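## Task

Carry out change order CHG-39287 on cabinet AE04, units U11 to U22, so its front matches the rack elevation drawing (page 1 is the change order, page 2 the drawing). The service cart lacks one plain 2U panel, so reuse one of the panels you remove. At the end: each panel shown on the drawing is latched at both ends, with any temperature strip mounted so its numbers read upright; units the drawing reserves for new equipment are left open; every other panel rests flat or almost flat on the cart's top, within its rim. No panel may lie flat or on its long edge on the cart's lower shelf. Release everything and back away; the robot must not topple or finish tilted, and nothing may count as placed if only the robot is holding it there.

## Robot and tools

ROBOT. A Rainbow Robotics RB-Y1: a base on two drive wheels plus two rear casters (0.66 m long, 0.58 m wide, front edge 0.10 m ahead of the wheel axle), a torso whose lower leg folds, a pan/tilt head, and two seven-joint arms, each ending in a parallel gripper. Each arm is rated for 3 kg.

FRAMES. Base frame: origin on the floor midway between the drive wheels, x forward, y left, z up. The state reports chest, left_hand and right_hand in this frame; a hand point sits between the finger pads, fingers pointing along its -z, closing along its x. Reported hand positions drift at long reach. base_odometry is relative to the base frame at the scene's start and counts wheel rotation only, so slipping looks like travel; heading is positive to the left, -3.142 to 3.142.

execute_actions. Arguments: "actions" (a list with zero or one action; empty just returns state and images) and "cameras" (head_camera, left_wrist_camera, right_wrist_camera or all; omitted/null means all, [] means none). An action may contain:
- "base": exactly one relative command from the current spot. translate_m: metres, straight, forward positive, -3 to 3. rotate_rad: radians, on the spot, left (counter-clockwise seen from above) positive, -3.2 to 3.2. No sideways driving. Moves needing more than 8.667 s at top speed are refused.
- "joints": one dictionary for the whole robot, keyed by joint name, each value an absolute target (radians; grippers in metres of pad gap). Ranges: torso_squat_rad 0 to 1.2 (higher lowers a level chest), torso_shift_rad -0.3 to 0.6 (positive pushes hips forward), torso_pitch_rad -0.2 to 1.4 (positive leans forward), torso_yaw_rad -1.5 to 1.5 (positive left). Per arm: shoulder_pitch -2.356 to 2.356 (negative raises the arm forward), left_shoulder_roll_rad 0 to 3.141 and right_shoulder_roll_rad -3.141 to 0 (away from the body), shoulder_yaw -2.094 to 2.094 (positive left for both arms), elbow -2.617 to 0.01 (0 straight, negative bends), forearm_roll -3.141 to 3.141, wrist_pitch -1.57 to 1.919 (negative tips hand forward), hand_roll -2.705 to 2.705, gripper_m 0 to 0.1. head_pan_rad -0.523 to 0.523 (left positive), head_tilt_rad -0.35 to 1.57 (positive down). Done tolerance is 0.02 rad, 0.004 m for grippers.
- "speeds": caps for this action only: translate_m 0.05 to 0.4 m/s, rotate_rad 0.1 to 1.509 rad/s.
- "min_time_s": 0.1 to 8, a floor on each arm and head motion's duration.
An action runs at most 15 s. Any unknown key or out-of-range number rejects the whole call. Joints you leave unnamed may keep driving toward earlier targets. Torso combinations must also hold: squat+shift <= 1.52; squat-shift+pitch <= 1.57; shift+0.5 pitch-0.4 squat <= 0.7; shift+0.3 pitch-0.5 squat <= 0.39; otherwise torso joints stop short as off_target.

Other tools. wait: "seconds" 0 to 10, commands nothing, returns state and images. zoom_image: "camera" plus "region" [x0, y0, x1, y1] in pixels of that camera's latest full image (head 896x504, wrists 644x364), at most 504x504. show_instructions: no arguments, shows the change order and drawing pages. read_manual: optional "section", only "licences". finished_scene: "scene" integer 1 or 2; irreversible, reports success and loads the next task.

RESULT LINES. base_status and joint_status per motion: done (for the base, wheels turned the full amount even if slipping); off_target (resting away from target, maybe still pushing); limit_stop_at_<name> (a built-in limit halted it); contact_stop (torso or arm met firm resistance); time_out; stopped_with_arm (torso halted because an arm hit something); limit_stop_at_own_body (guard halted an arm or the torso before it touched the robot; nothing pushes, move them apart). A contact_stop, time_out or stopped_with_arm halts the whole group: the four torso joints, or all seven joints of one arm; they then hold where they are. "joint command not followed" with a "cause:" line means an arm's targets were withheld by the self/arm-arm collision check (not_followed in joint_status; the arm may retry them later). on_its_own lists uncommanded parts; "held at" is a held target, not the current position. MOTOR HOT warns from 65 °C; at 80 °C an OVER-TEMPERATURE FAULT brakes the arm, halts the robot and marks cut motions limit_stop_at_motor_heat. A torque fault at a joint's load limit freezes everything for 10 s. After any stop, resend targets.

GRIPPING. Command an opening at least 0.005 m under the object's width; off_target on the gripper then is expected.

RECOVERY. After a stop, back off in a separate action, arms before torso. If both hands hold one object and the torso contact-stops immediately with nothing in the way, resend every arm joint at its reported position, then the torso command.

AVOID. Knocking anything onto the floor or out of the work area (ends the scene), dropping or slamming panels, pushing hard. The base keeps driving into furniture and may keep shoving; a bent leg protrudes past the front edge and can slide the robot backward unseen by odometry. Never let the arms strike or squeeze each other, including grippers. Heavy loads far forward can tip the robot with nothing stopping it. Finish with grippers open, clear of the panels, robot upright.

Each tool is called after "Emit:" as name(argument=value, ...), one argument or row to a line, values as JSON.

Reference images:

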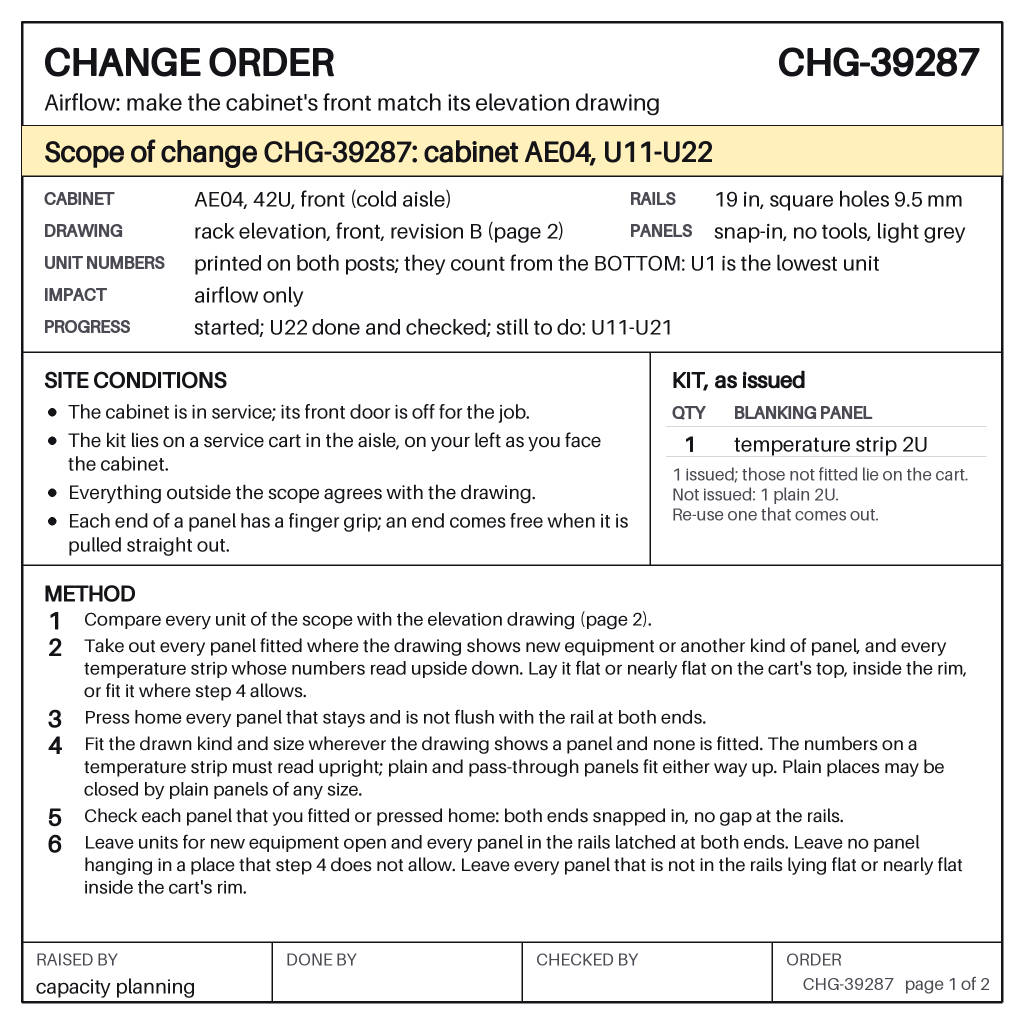

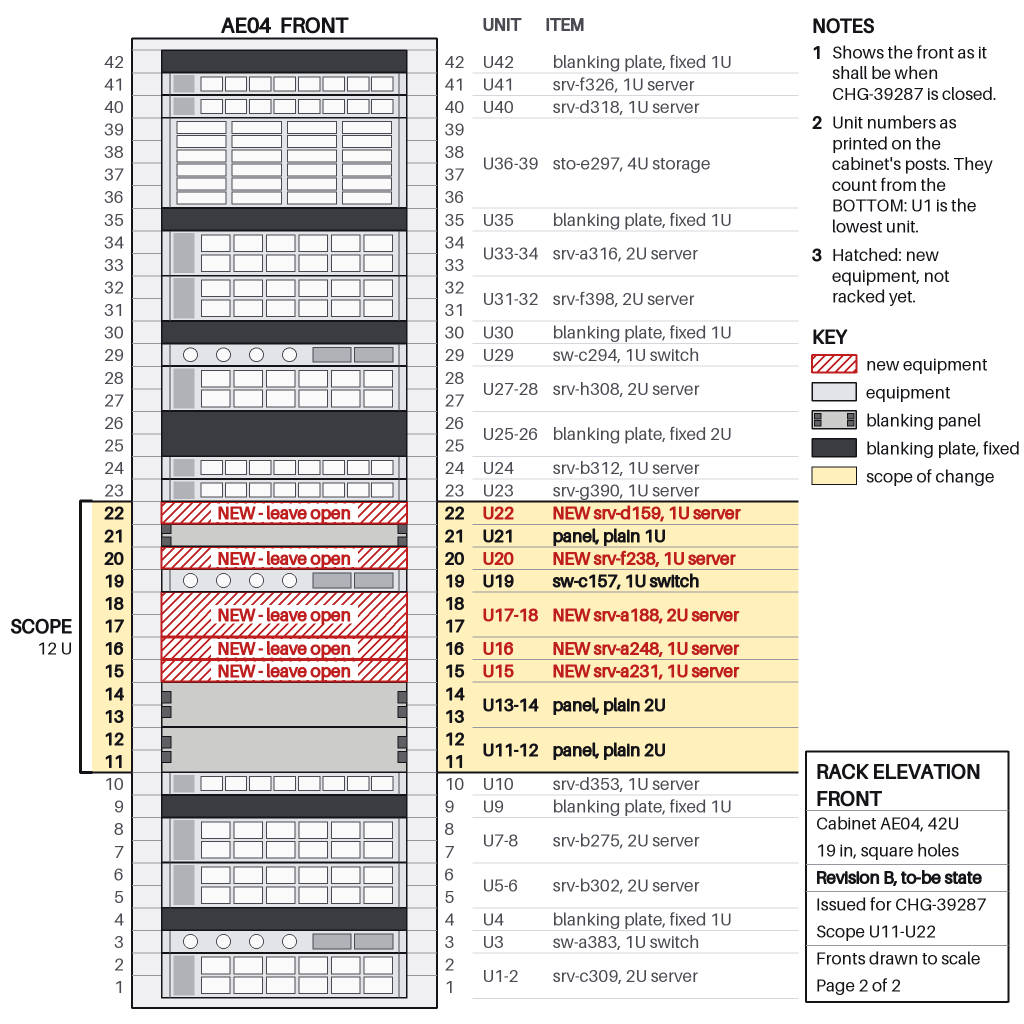

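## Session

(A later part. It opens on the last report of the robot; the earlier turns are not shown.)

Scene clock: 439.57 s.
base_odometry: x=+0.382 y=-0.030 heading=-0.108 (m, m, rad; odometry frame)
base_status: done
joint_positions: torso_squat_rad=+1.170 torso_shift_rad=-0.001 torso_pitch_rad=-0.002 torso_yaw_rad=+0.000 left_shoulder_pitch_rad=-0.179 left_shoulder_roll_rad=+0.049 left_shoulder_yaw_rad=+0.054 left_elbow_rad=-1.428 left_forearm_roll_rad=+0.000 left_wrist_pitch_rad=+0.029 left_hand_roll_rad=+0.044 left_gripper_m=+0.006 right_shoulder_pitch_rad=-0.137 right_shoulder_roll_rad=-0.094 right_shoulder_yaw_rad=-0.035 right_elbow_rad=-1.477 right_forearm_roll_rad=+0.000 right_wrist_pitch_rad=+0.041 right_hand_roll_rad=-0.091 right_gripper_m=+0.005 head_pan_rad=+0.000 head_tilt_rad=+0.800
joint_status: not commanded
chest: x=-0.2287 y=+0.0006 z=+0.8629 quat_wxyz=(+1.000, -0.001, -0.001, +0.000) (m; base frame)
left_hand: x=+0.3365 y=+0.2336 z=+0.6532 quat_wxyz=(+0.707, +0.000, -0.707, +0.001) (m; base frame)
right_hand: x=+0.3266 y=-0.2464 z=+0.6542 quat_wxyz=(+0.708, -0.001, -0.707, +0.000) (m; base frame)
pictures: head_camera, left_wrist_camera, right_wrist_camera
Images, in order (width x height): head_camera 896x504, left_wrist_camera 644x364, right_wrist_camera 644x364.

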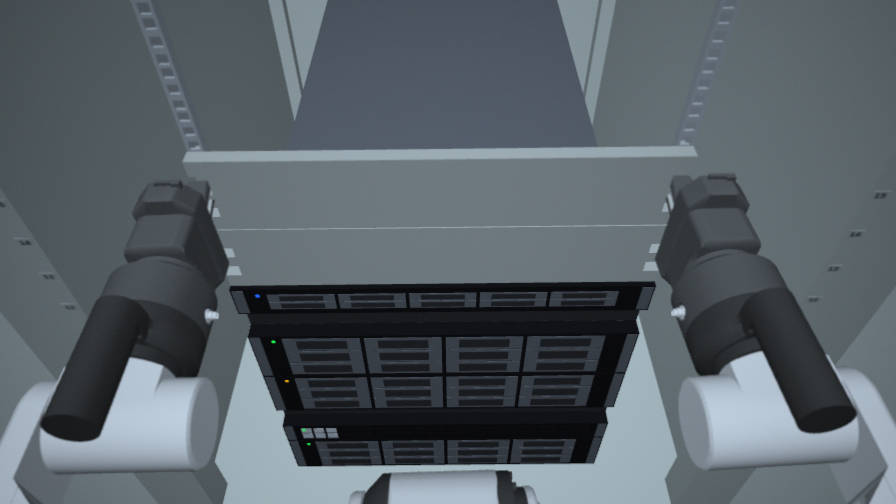

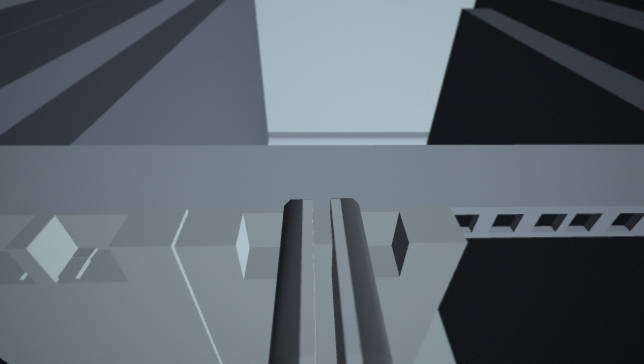

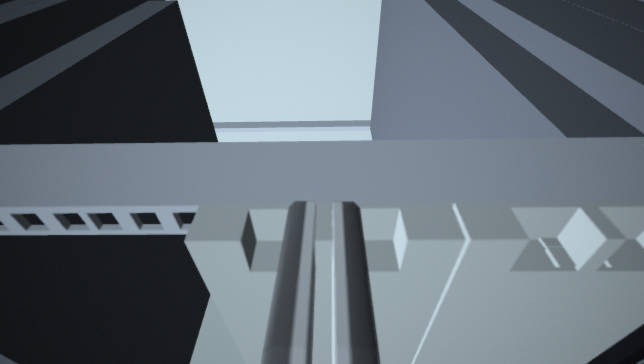

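Emit:
execute_actions(
  actions=[
    {"joints": {"left_gripper_m": 0.02, "right_gripper_m": 0.02}},
  ],
  cameras=[],
)

Emit:
execute_actions(
  actions=[
    {"base": {"translate_m": -0.06}, "speeds": {"translate_m": 0.1}},
  ],
)

Scene clock: 443.07 s.
base_odometry: x=+0.383 y=-0.030 heading=-0.108 (m, m, rad; odometry frame)
base_status: not commanded
joint_positions: torso_squat_rad=+1.170 torso_shift_rad=+0.000 torso_pitch_rad=-0.001 torso_yaw_rad=+0.000 left_shoulder_pitch_rad=-0.177 left_shoulder_roll_rad=+0.049 left_shoulder_yaw_rad=+0.054 left_elbow_rad=-1.425 left_forearm_roll_rad=+0.000 left_wrist_pitch_rad=+0.031 left_hand_roll_rad=+0.044 left_gripper_m=+0.019 right_shoulder_pitch_rad=-0.136 right_shoulder_roll_rad=-0.093 right_shoulder_yaw_rad=-0.035 right_elbow_rad=-1.476 right_forearm_roll_rad=+0.000 right_wrist_pitch_rad=+0.042 right_hand_roll_rad=-0.091 right_gripper_m=+0.019 head_pan_rad=+0.000 head_tilt_rad=+0.800
joint_status: all done
chest: x=-0.2283 y=+0.0006 z=+0.8629 quat_wxyz=(+1.000, -0.001, +0.000, +0.000) (m; base frame)
left_hand: x=+0.3361 y=+0.2339 z=+0.6501 quat_wxyz=(+0.709, +0.000, -0.705, +0.001) (m; base frame)
right_hand: x=+0.3265 y=-0.2465 z=+0.6527 quat_wxyz=(+0.709, -0.001, -0.706, +0.000) (m; base frame)
pictures: none
No camera images: the call's "cameras" was empty. Leave "cameras" out to get every camera's image.

Scene clock: 444.43 s.
base_odometry: x=+0.323 y=-0.024 heading=-0.106 (m, m, rad; odometry frame)
base_status: done
joint_positions: torso_squat_rad=+1.170 torso_shift_rad=+0.000 torso_pitch_rad=+0.000 torso_yaw_rad=+0.000 left_shoulder_pitch_rad=-0.181 left_shoulder_roll_rad=+0.049 left_shoulder_yaw_rad=+0.054 left_elbow_rad=-1.427 left_forearm_roll_rad=+0.000 left_wrist_pitch_rad=+0.030 left_hand_roll_rad=+0.044 left_gripper_m=+0.020 right_shoulder_pitch_rad=-0.140 right_shoulder_roll_rad=-0.093 right_shoulder_yaw_rad=-0.035 right_elbow_rad=-1.477 right_forearm_roll_rad=+0.000 right_wrist_pitch_rad=+0.041 right_hand_roll_rad=-0.091 right_gripper_m=+0.020 head_pan_rad=+0.000 head_tilt_rad=+0.800
joint_status: not commanded
chest: x=-0.2280 y=+0.0006 z=+0.8630 quat_wxyz=(+1.000, -0.001, +0.000, +0.000) (m; base frame)
left_hand: x=+0.3375 y=+0.2331 z=+0.6531 quat_wxyz=(+0.707, -0.001, -0.707, +0.001) (m; base frame)
right_hand: x=+0.3275 y=-0.2459 z=+0.6547 quat_wxyz=(+0.707, +0.000, -0.707, +0.000) (m; base frame)
pictures: head_camera, left_wrist_camera, right_wrist_camera
Images, in order (width x height): head_camera 896x504, left_wrist_camera 644x364, right_wrist_camera 644x364.

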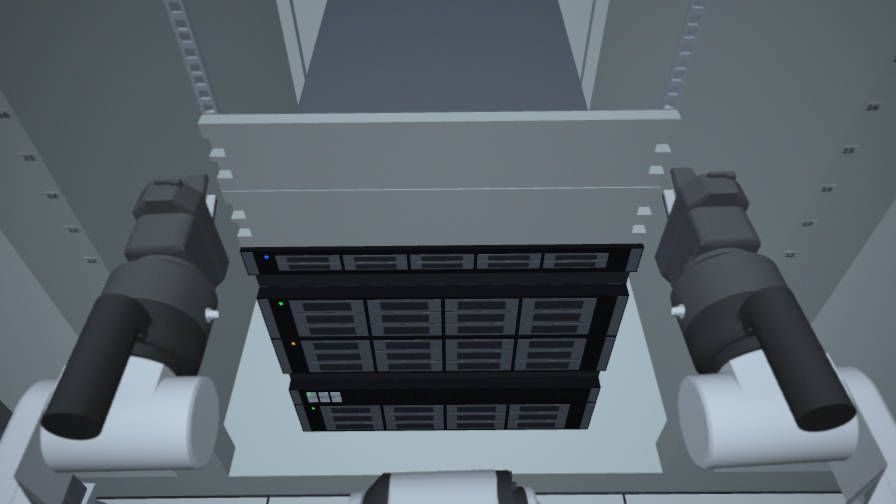

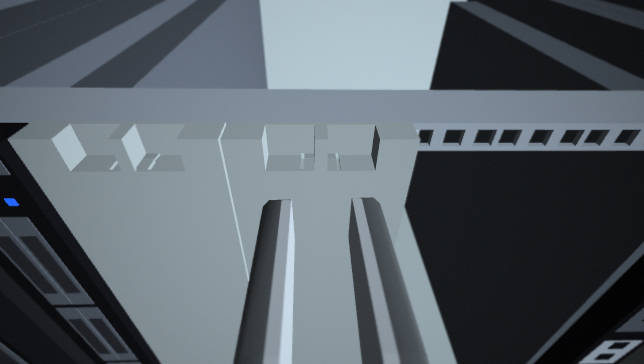

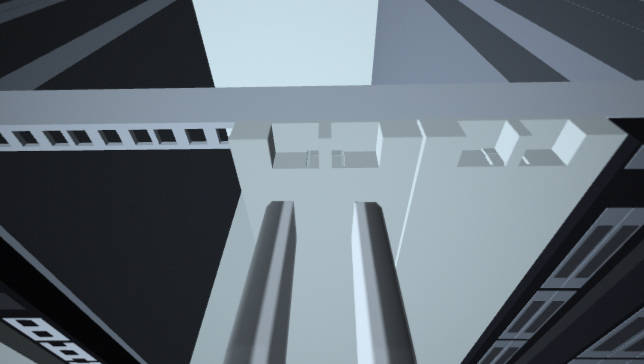

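Emit:
zoom_image(
  camera="left_wrist_camera",
  region=[0, 100, 460, 200],
)

Emit:
zoom_image(
  camera="right_wrist_camera",
  region=[190, 100, 644, 200],
)

Region (0, 100, 460, 200) of left_wrist_camera's 644x364 image, scaled by 1.096, with more detail than that image has; it fills the top 110 rows of this view, and the rest is white.

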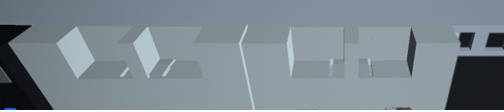

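Region (190, 100, 644, 200) of right_wrist_camera's 644x364 image, scaled by 1.110, with more detail than that image has; it fills the top 111 rows of this view, and the rest is white.

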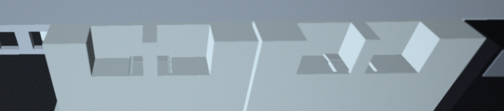

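Emit:
zoom_image(
  camera="left_wrist_camera",
  region=[120, 105, 320, 185],
)

Emit:
zoom_image(
  camera="right_wrist_camera",
  region=[330, 100, 530, 180],
)

Region (120, 105, 320, 185) of left_wrist_camera's 644x364 image, scaled by 2.520, with more detail than that image has; it fills the top 202 rows of this view, and the rest is white.

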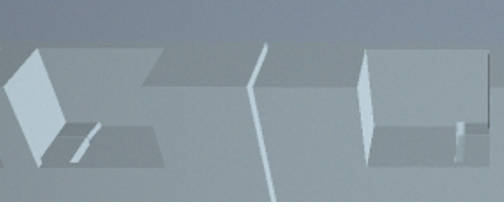

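Region (330, 100, 530, 180) of right_wrist_camera's 644x364 image, scaled by 2.520, with more detail than that image has; it fills the top 202 rows of this view, and the rest is white.

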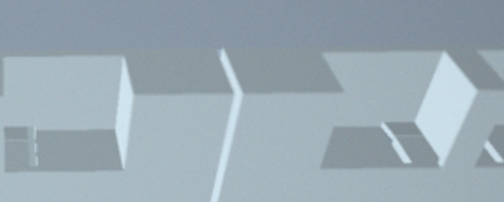

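Emit:
execute_actions(
  actions=[
    {"joints": {"torso_squat_rad": 0.523, "head_tilt_rad": 0.8}},
  ],
)

Scene clock: 467.03 s.
base_odometry: x=+0.323 y=-0.024 heading=-0.106 (m, m, rad; odometry frame)
base_status: not commanded
joint_positions: torso_squat_rad=+0.523 torso_shift_rad=+0.000 torso_pitch_rad=+0.000 torso_yaw_rad=+0.000 left_shoulder_pitch_rad=-0.182 left_shoulder_roll_rad=+0.049 left_shoulder_yaw_rad=+0.054 left_elbow_rad=-1.427 left_forearm_roll_rad=+0.000 left_wrist_pitch_rad=+0.030 left_hand_roll_rad=+0.044 left_gripper_m=+0.020 right_shoulder_pitch_rad=-0.140 right_shoulder_roll_rad=-0.093 right_shoulder_yaw_rad=-0.035 right_elbow_rad=-1.477 right_forearm_roll_rad=+0.000 right_wrist_pitch_rad=+0.041 right_hand_roll_rad=-0.091 right_gripper_m=+0.020 head_pan_rad=+0.000 head_tilt_rad=+0.800
joint_status: all done
chest: x=-0.2278 y=+0.0009 z=+1.1963 quat_wxyz=(+1.000, -0.001, +0.000, +0.000) (m; base frame)
left_hand: x=+0.3377 y=+0.2334 z=+0.9864 quat_wxyz=(+0.707, -0.001, -0.707, +0.001) (m; base frame)
right_hand: x=+0.3277 y=-0.2456 z=+0.9880 quat_wxyz=(+0.707, +0.000, -0.707, +0.000) (m; base frame)
pictures: head_camera, left_wrist_camera, right_wrist_camera
Images, in order (width x height): head_camera 896x504, left_wrist_camera 644x364, right_wrist_camera 644x364.

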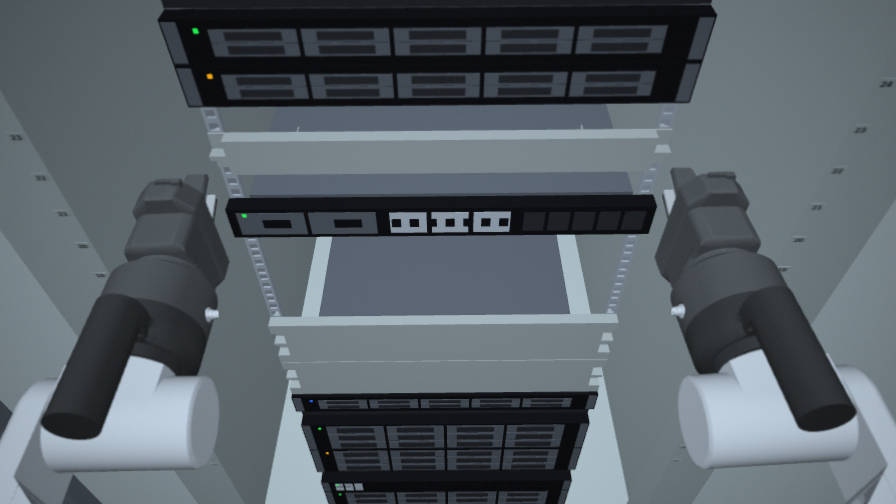

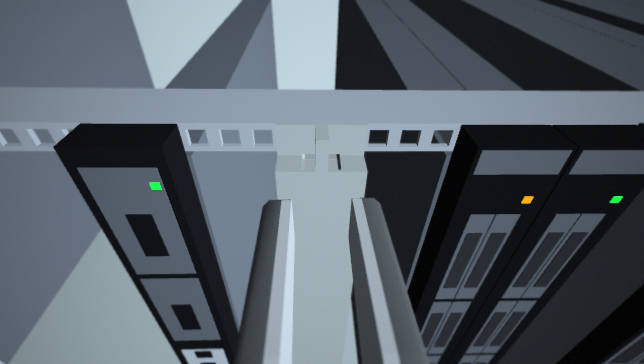

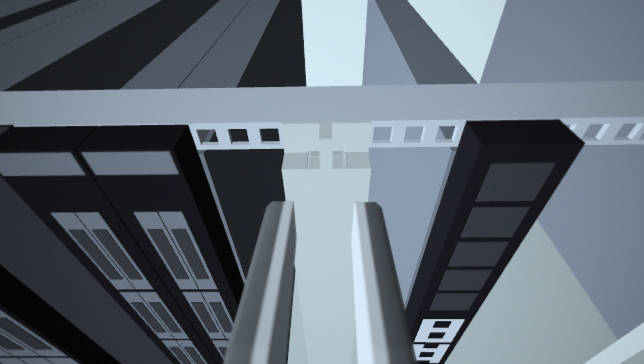

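Emit:
zoom_image(
  camera="left_wrist_camera",
  region=[170, 90, 470, 200],
)

Emit:
zoom_image(
  camera="right_wrist_camera",
  region=[180, 85, 480, 195],
)

Region (170, 90, 470, 200) of left_wrist_camera's 644x364 image, scaled by 1.680, with more detail than that image has; it fills the top 185 rows of this view, and the rest is white.

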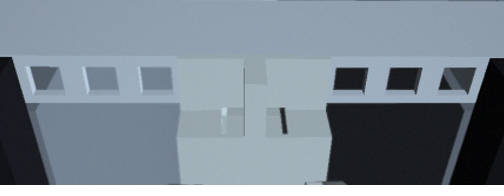

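Region (180, 85, 480, 195) of right_wrist_camera's 644x364 image, scaled by 1.680, with more detail than that image has; it fills the top 185 rows of this view, and the rest is white.

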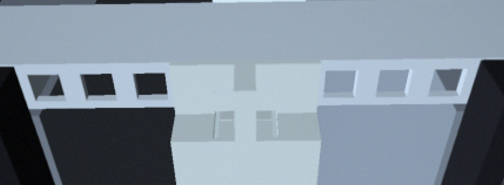

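Emit:
zoom_image(
  camera="left_wrist_camera",
  region=[240, 110, 400, 190],
)

Emit:
zoom_image(
  camera="right_wrist_camera",
  region=[250, 105, 410, 185],
)

Emit:
zoom_image(
  camera="head_camera",
  region=[190, 90, 400, 250],
)

Emit:
zoom_image(
  camera="head_camera",
  region=[500, 90, 710, 250],
)

Region (240, 110, 400, 190) of left_wrist_camera's 644x364 image, scaled by 3.150, with more detail than that image has.

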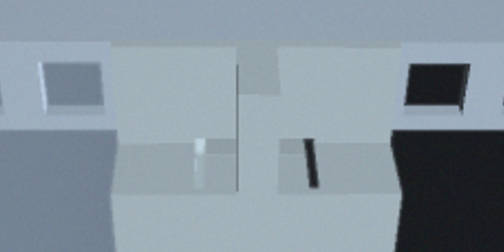

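Region (250, 105, 410, 185) of right_wrist_camera's 644x364 image, scaled by 3.150, with more detail than that image has.

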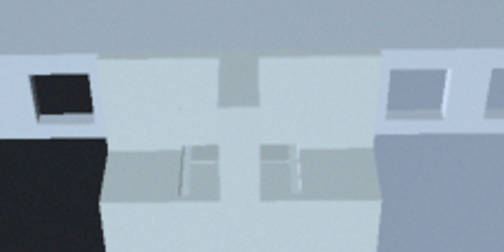

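Region (190, 90, 400, 250) of head_camera's 896x504 image, scaled by 2.400, with more detail than that image has; it fills the top 384 rows of this view, and the rest is white.

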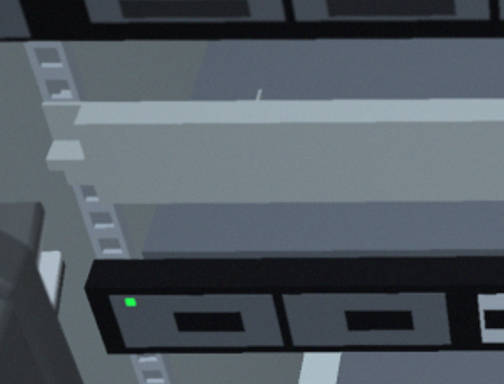

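Region (500, 90, 710, 250) of head_camera's 896x504 image, scaled by 2.400, with more detail than that image has; it fills the top 384 rows of this view, and the rest is white.

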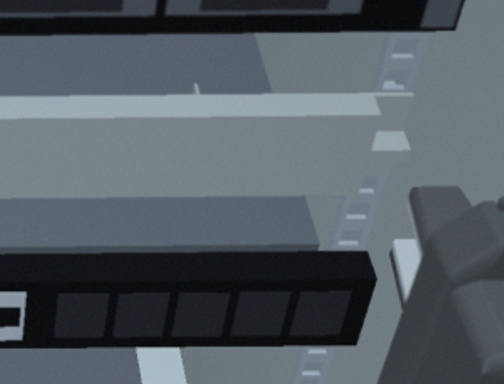

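Emit:
execute_actions(
  actions=[
    {"base": {"translate_m": -0.3}, "joints": {"head_tilt_rad": 0.55}},
  ],
  cameras=["head_camera"],
)

Scene clock: 490.40 s.
base_odometry: x=+0.025 y=+0.008 heading=-0.108 (m, m, rad; odometry frame)
base_status: done
joint_positions: torso_squat_rad=+0.523 torso_shift_rad=+0.000 torso_pitch_rad=+0.000 torso_yaw_rad=+0.000 left_shoulder_pitch_rad=-0.182 left_shoulder_roll_rad=+0.049 left_shoulder_yaw_rad=+0.054 left_elbow_rad=-1.427 left_forearm_roll_rad=+0.000 left_wrist_pitch_rad=+0.030 left_hand_roll_rad=+0.044 left_gripper_m=+0.020 right_shoulder_pitch_rad=-0.140 right_shoulder_roll_rad=-0.093 right_shoulder_yaw_rad=-0.035 right_elbow_rad=-1.477 right_forearm_roll_rad=+0.000 right_wrist_pitch_rad=+0.041 right_hand_roll_rad=-0.091 right_gripper_m=+0.020 head_pan_rad=+0.000 head_tilt_rad=+0.550
joint_status: all done
chest: x=-0.2280 y=+0.0009 z=+1.1963 quat_wxyz=(+1.000, -0.001, +0.000, +0.000) (m; base frame)
left_hand: x=+0.3376 y=+0.2334 z=+0.9866 quat_wxyz=(+0.707, -0.001, -0.707, +0.001) (m; base frame)
right_hand: x=+0.3277 y=-0.2456 z=+0.9882 quat_wxyz=(+0.707, +0.000, -0.707, +0.000) (m; base frame)
pictures: head_camera
Images, in order (width x height): head_camera 896x504.

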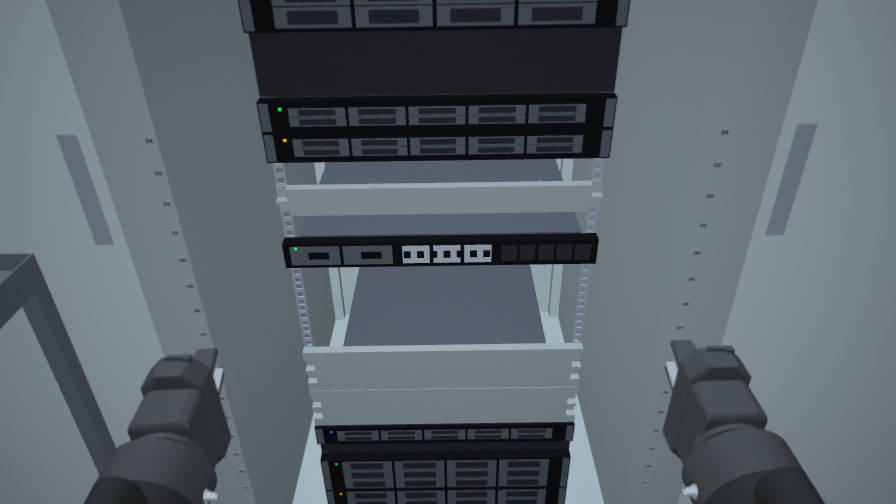

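Emit:
finished_scene(
  scene=1,
)

The scene is finished: the task was done.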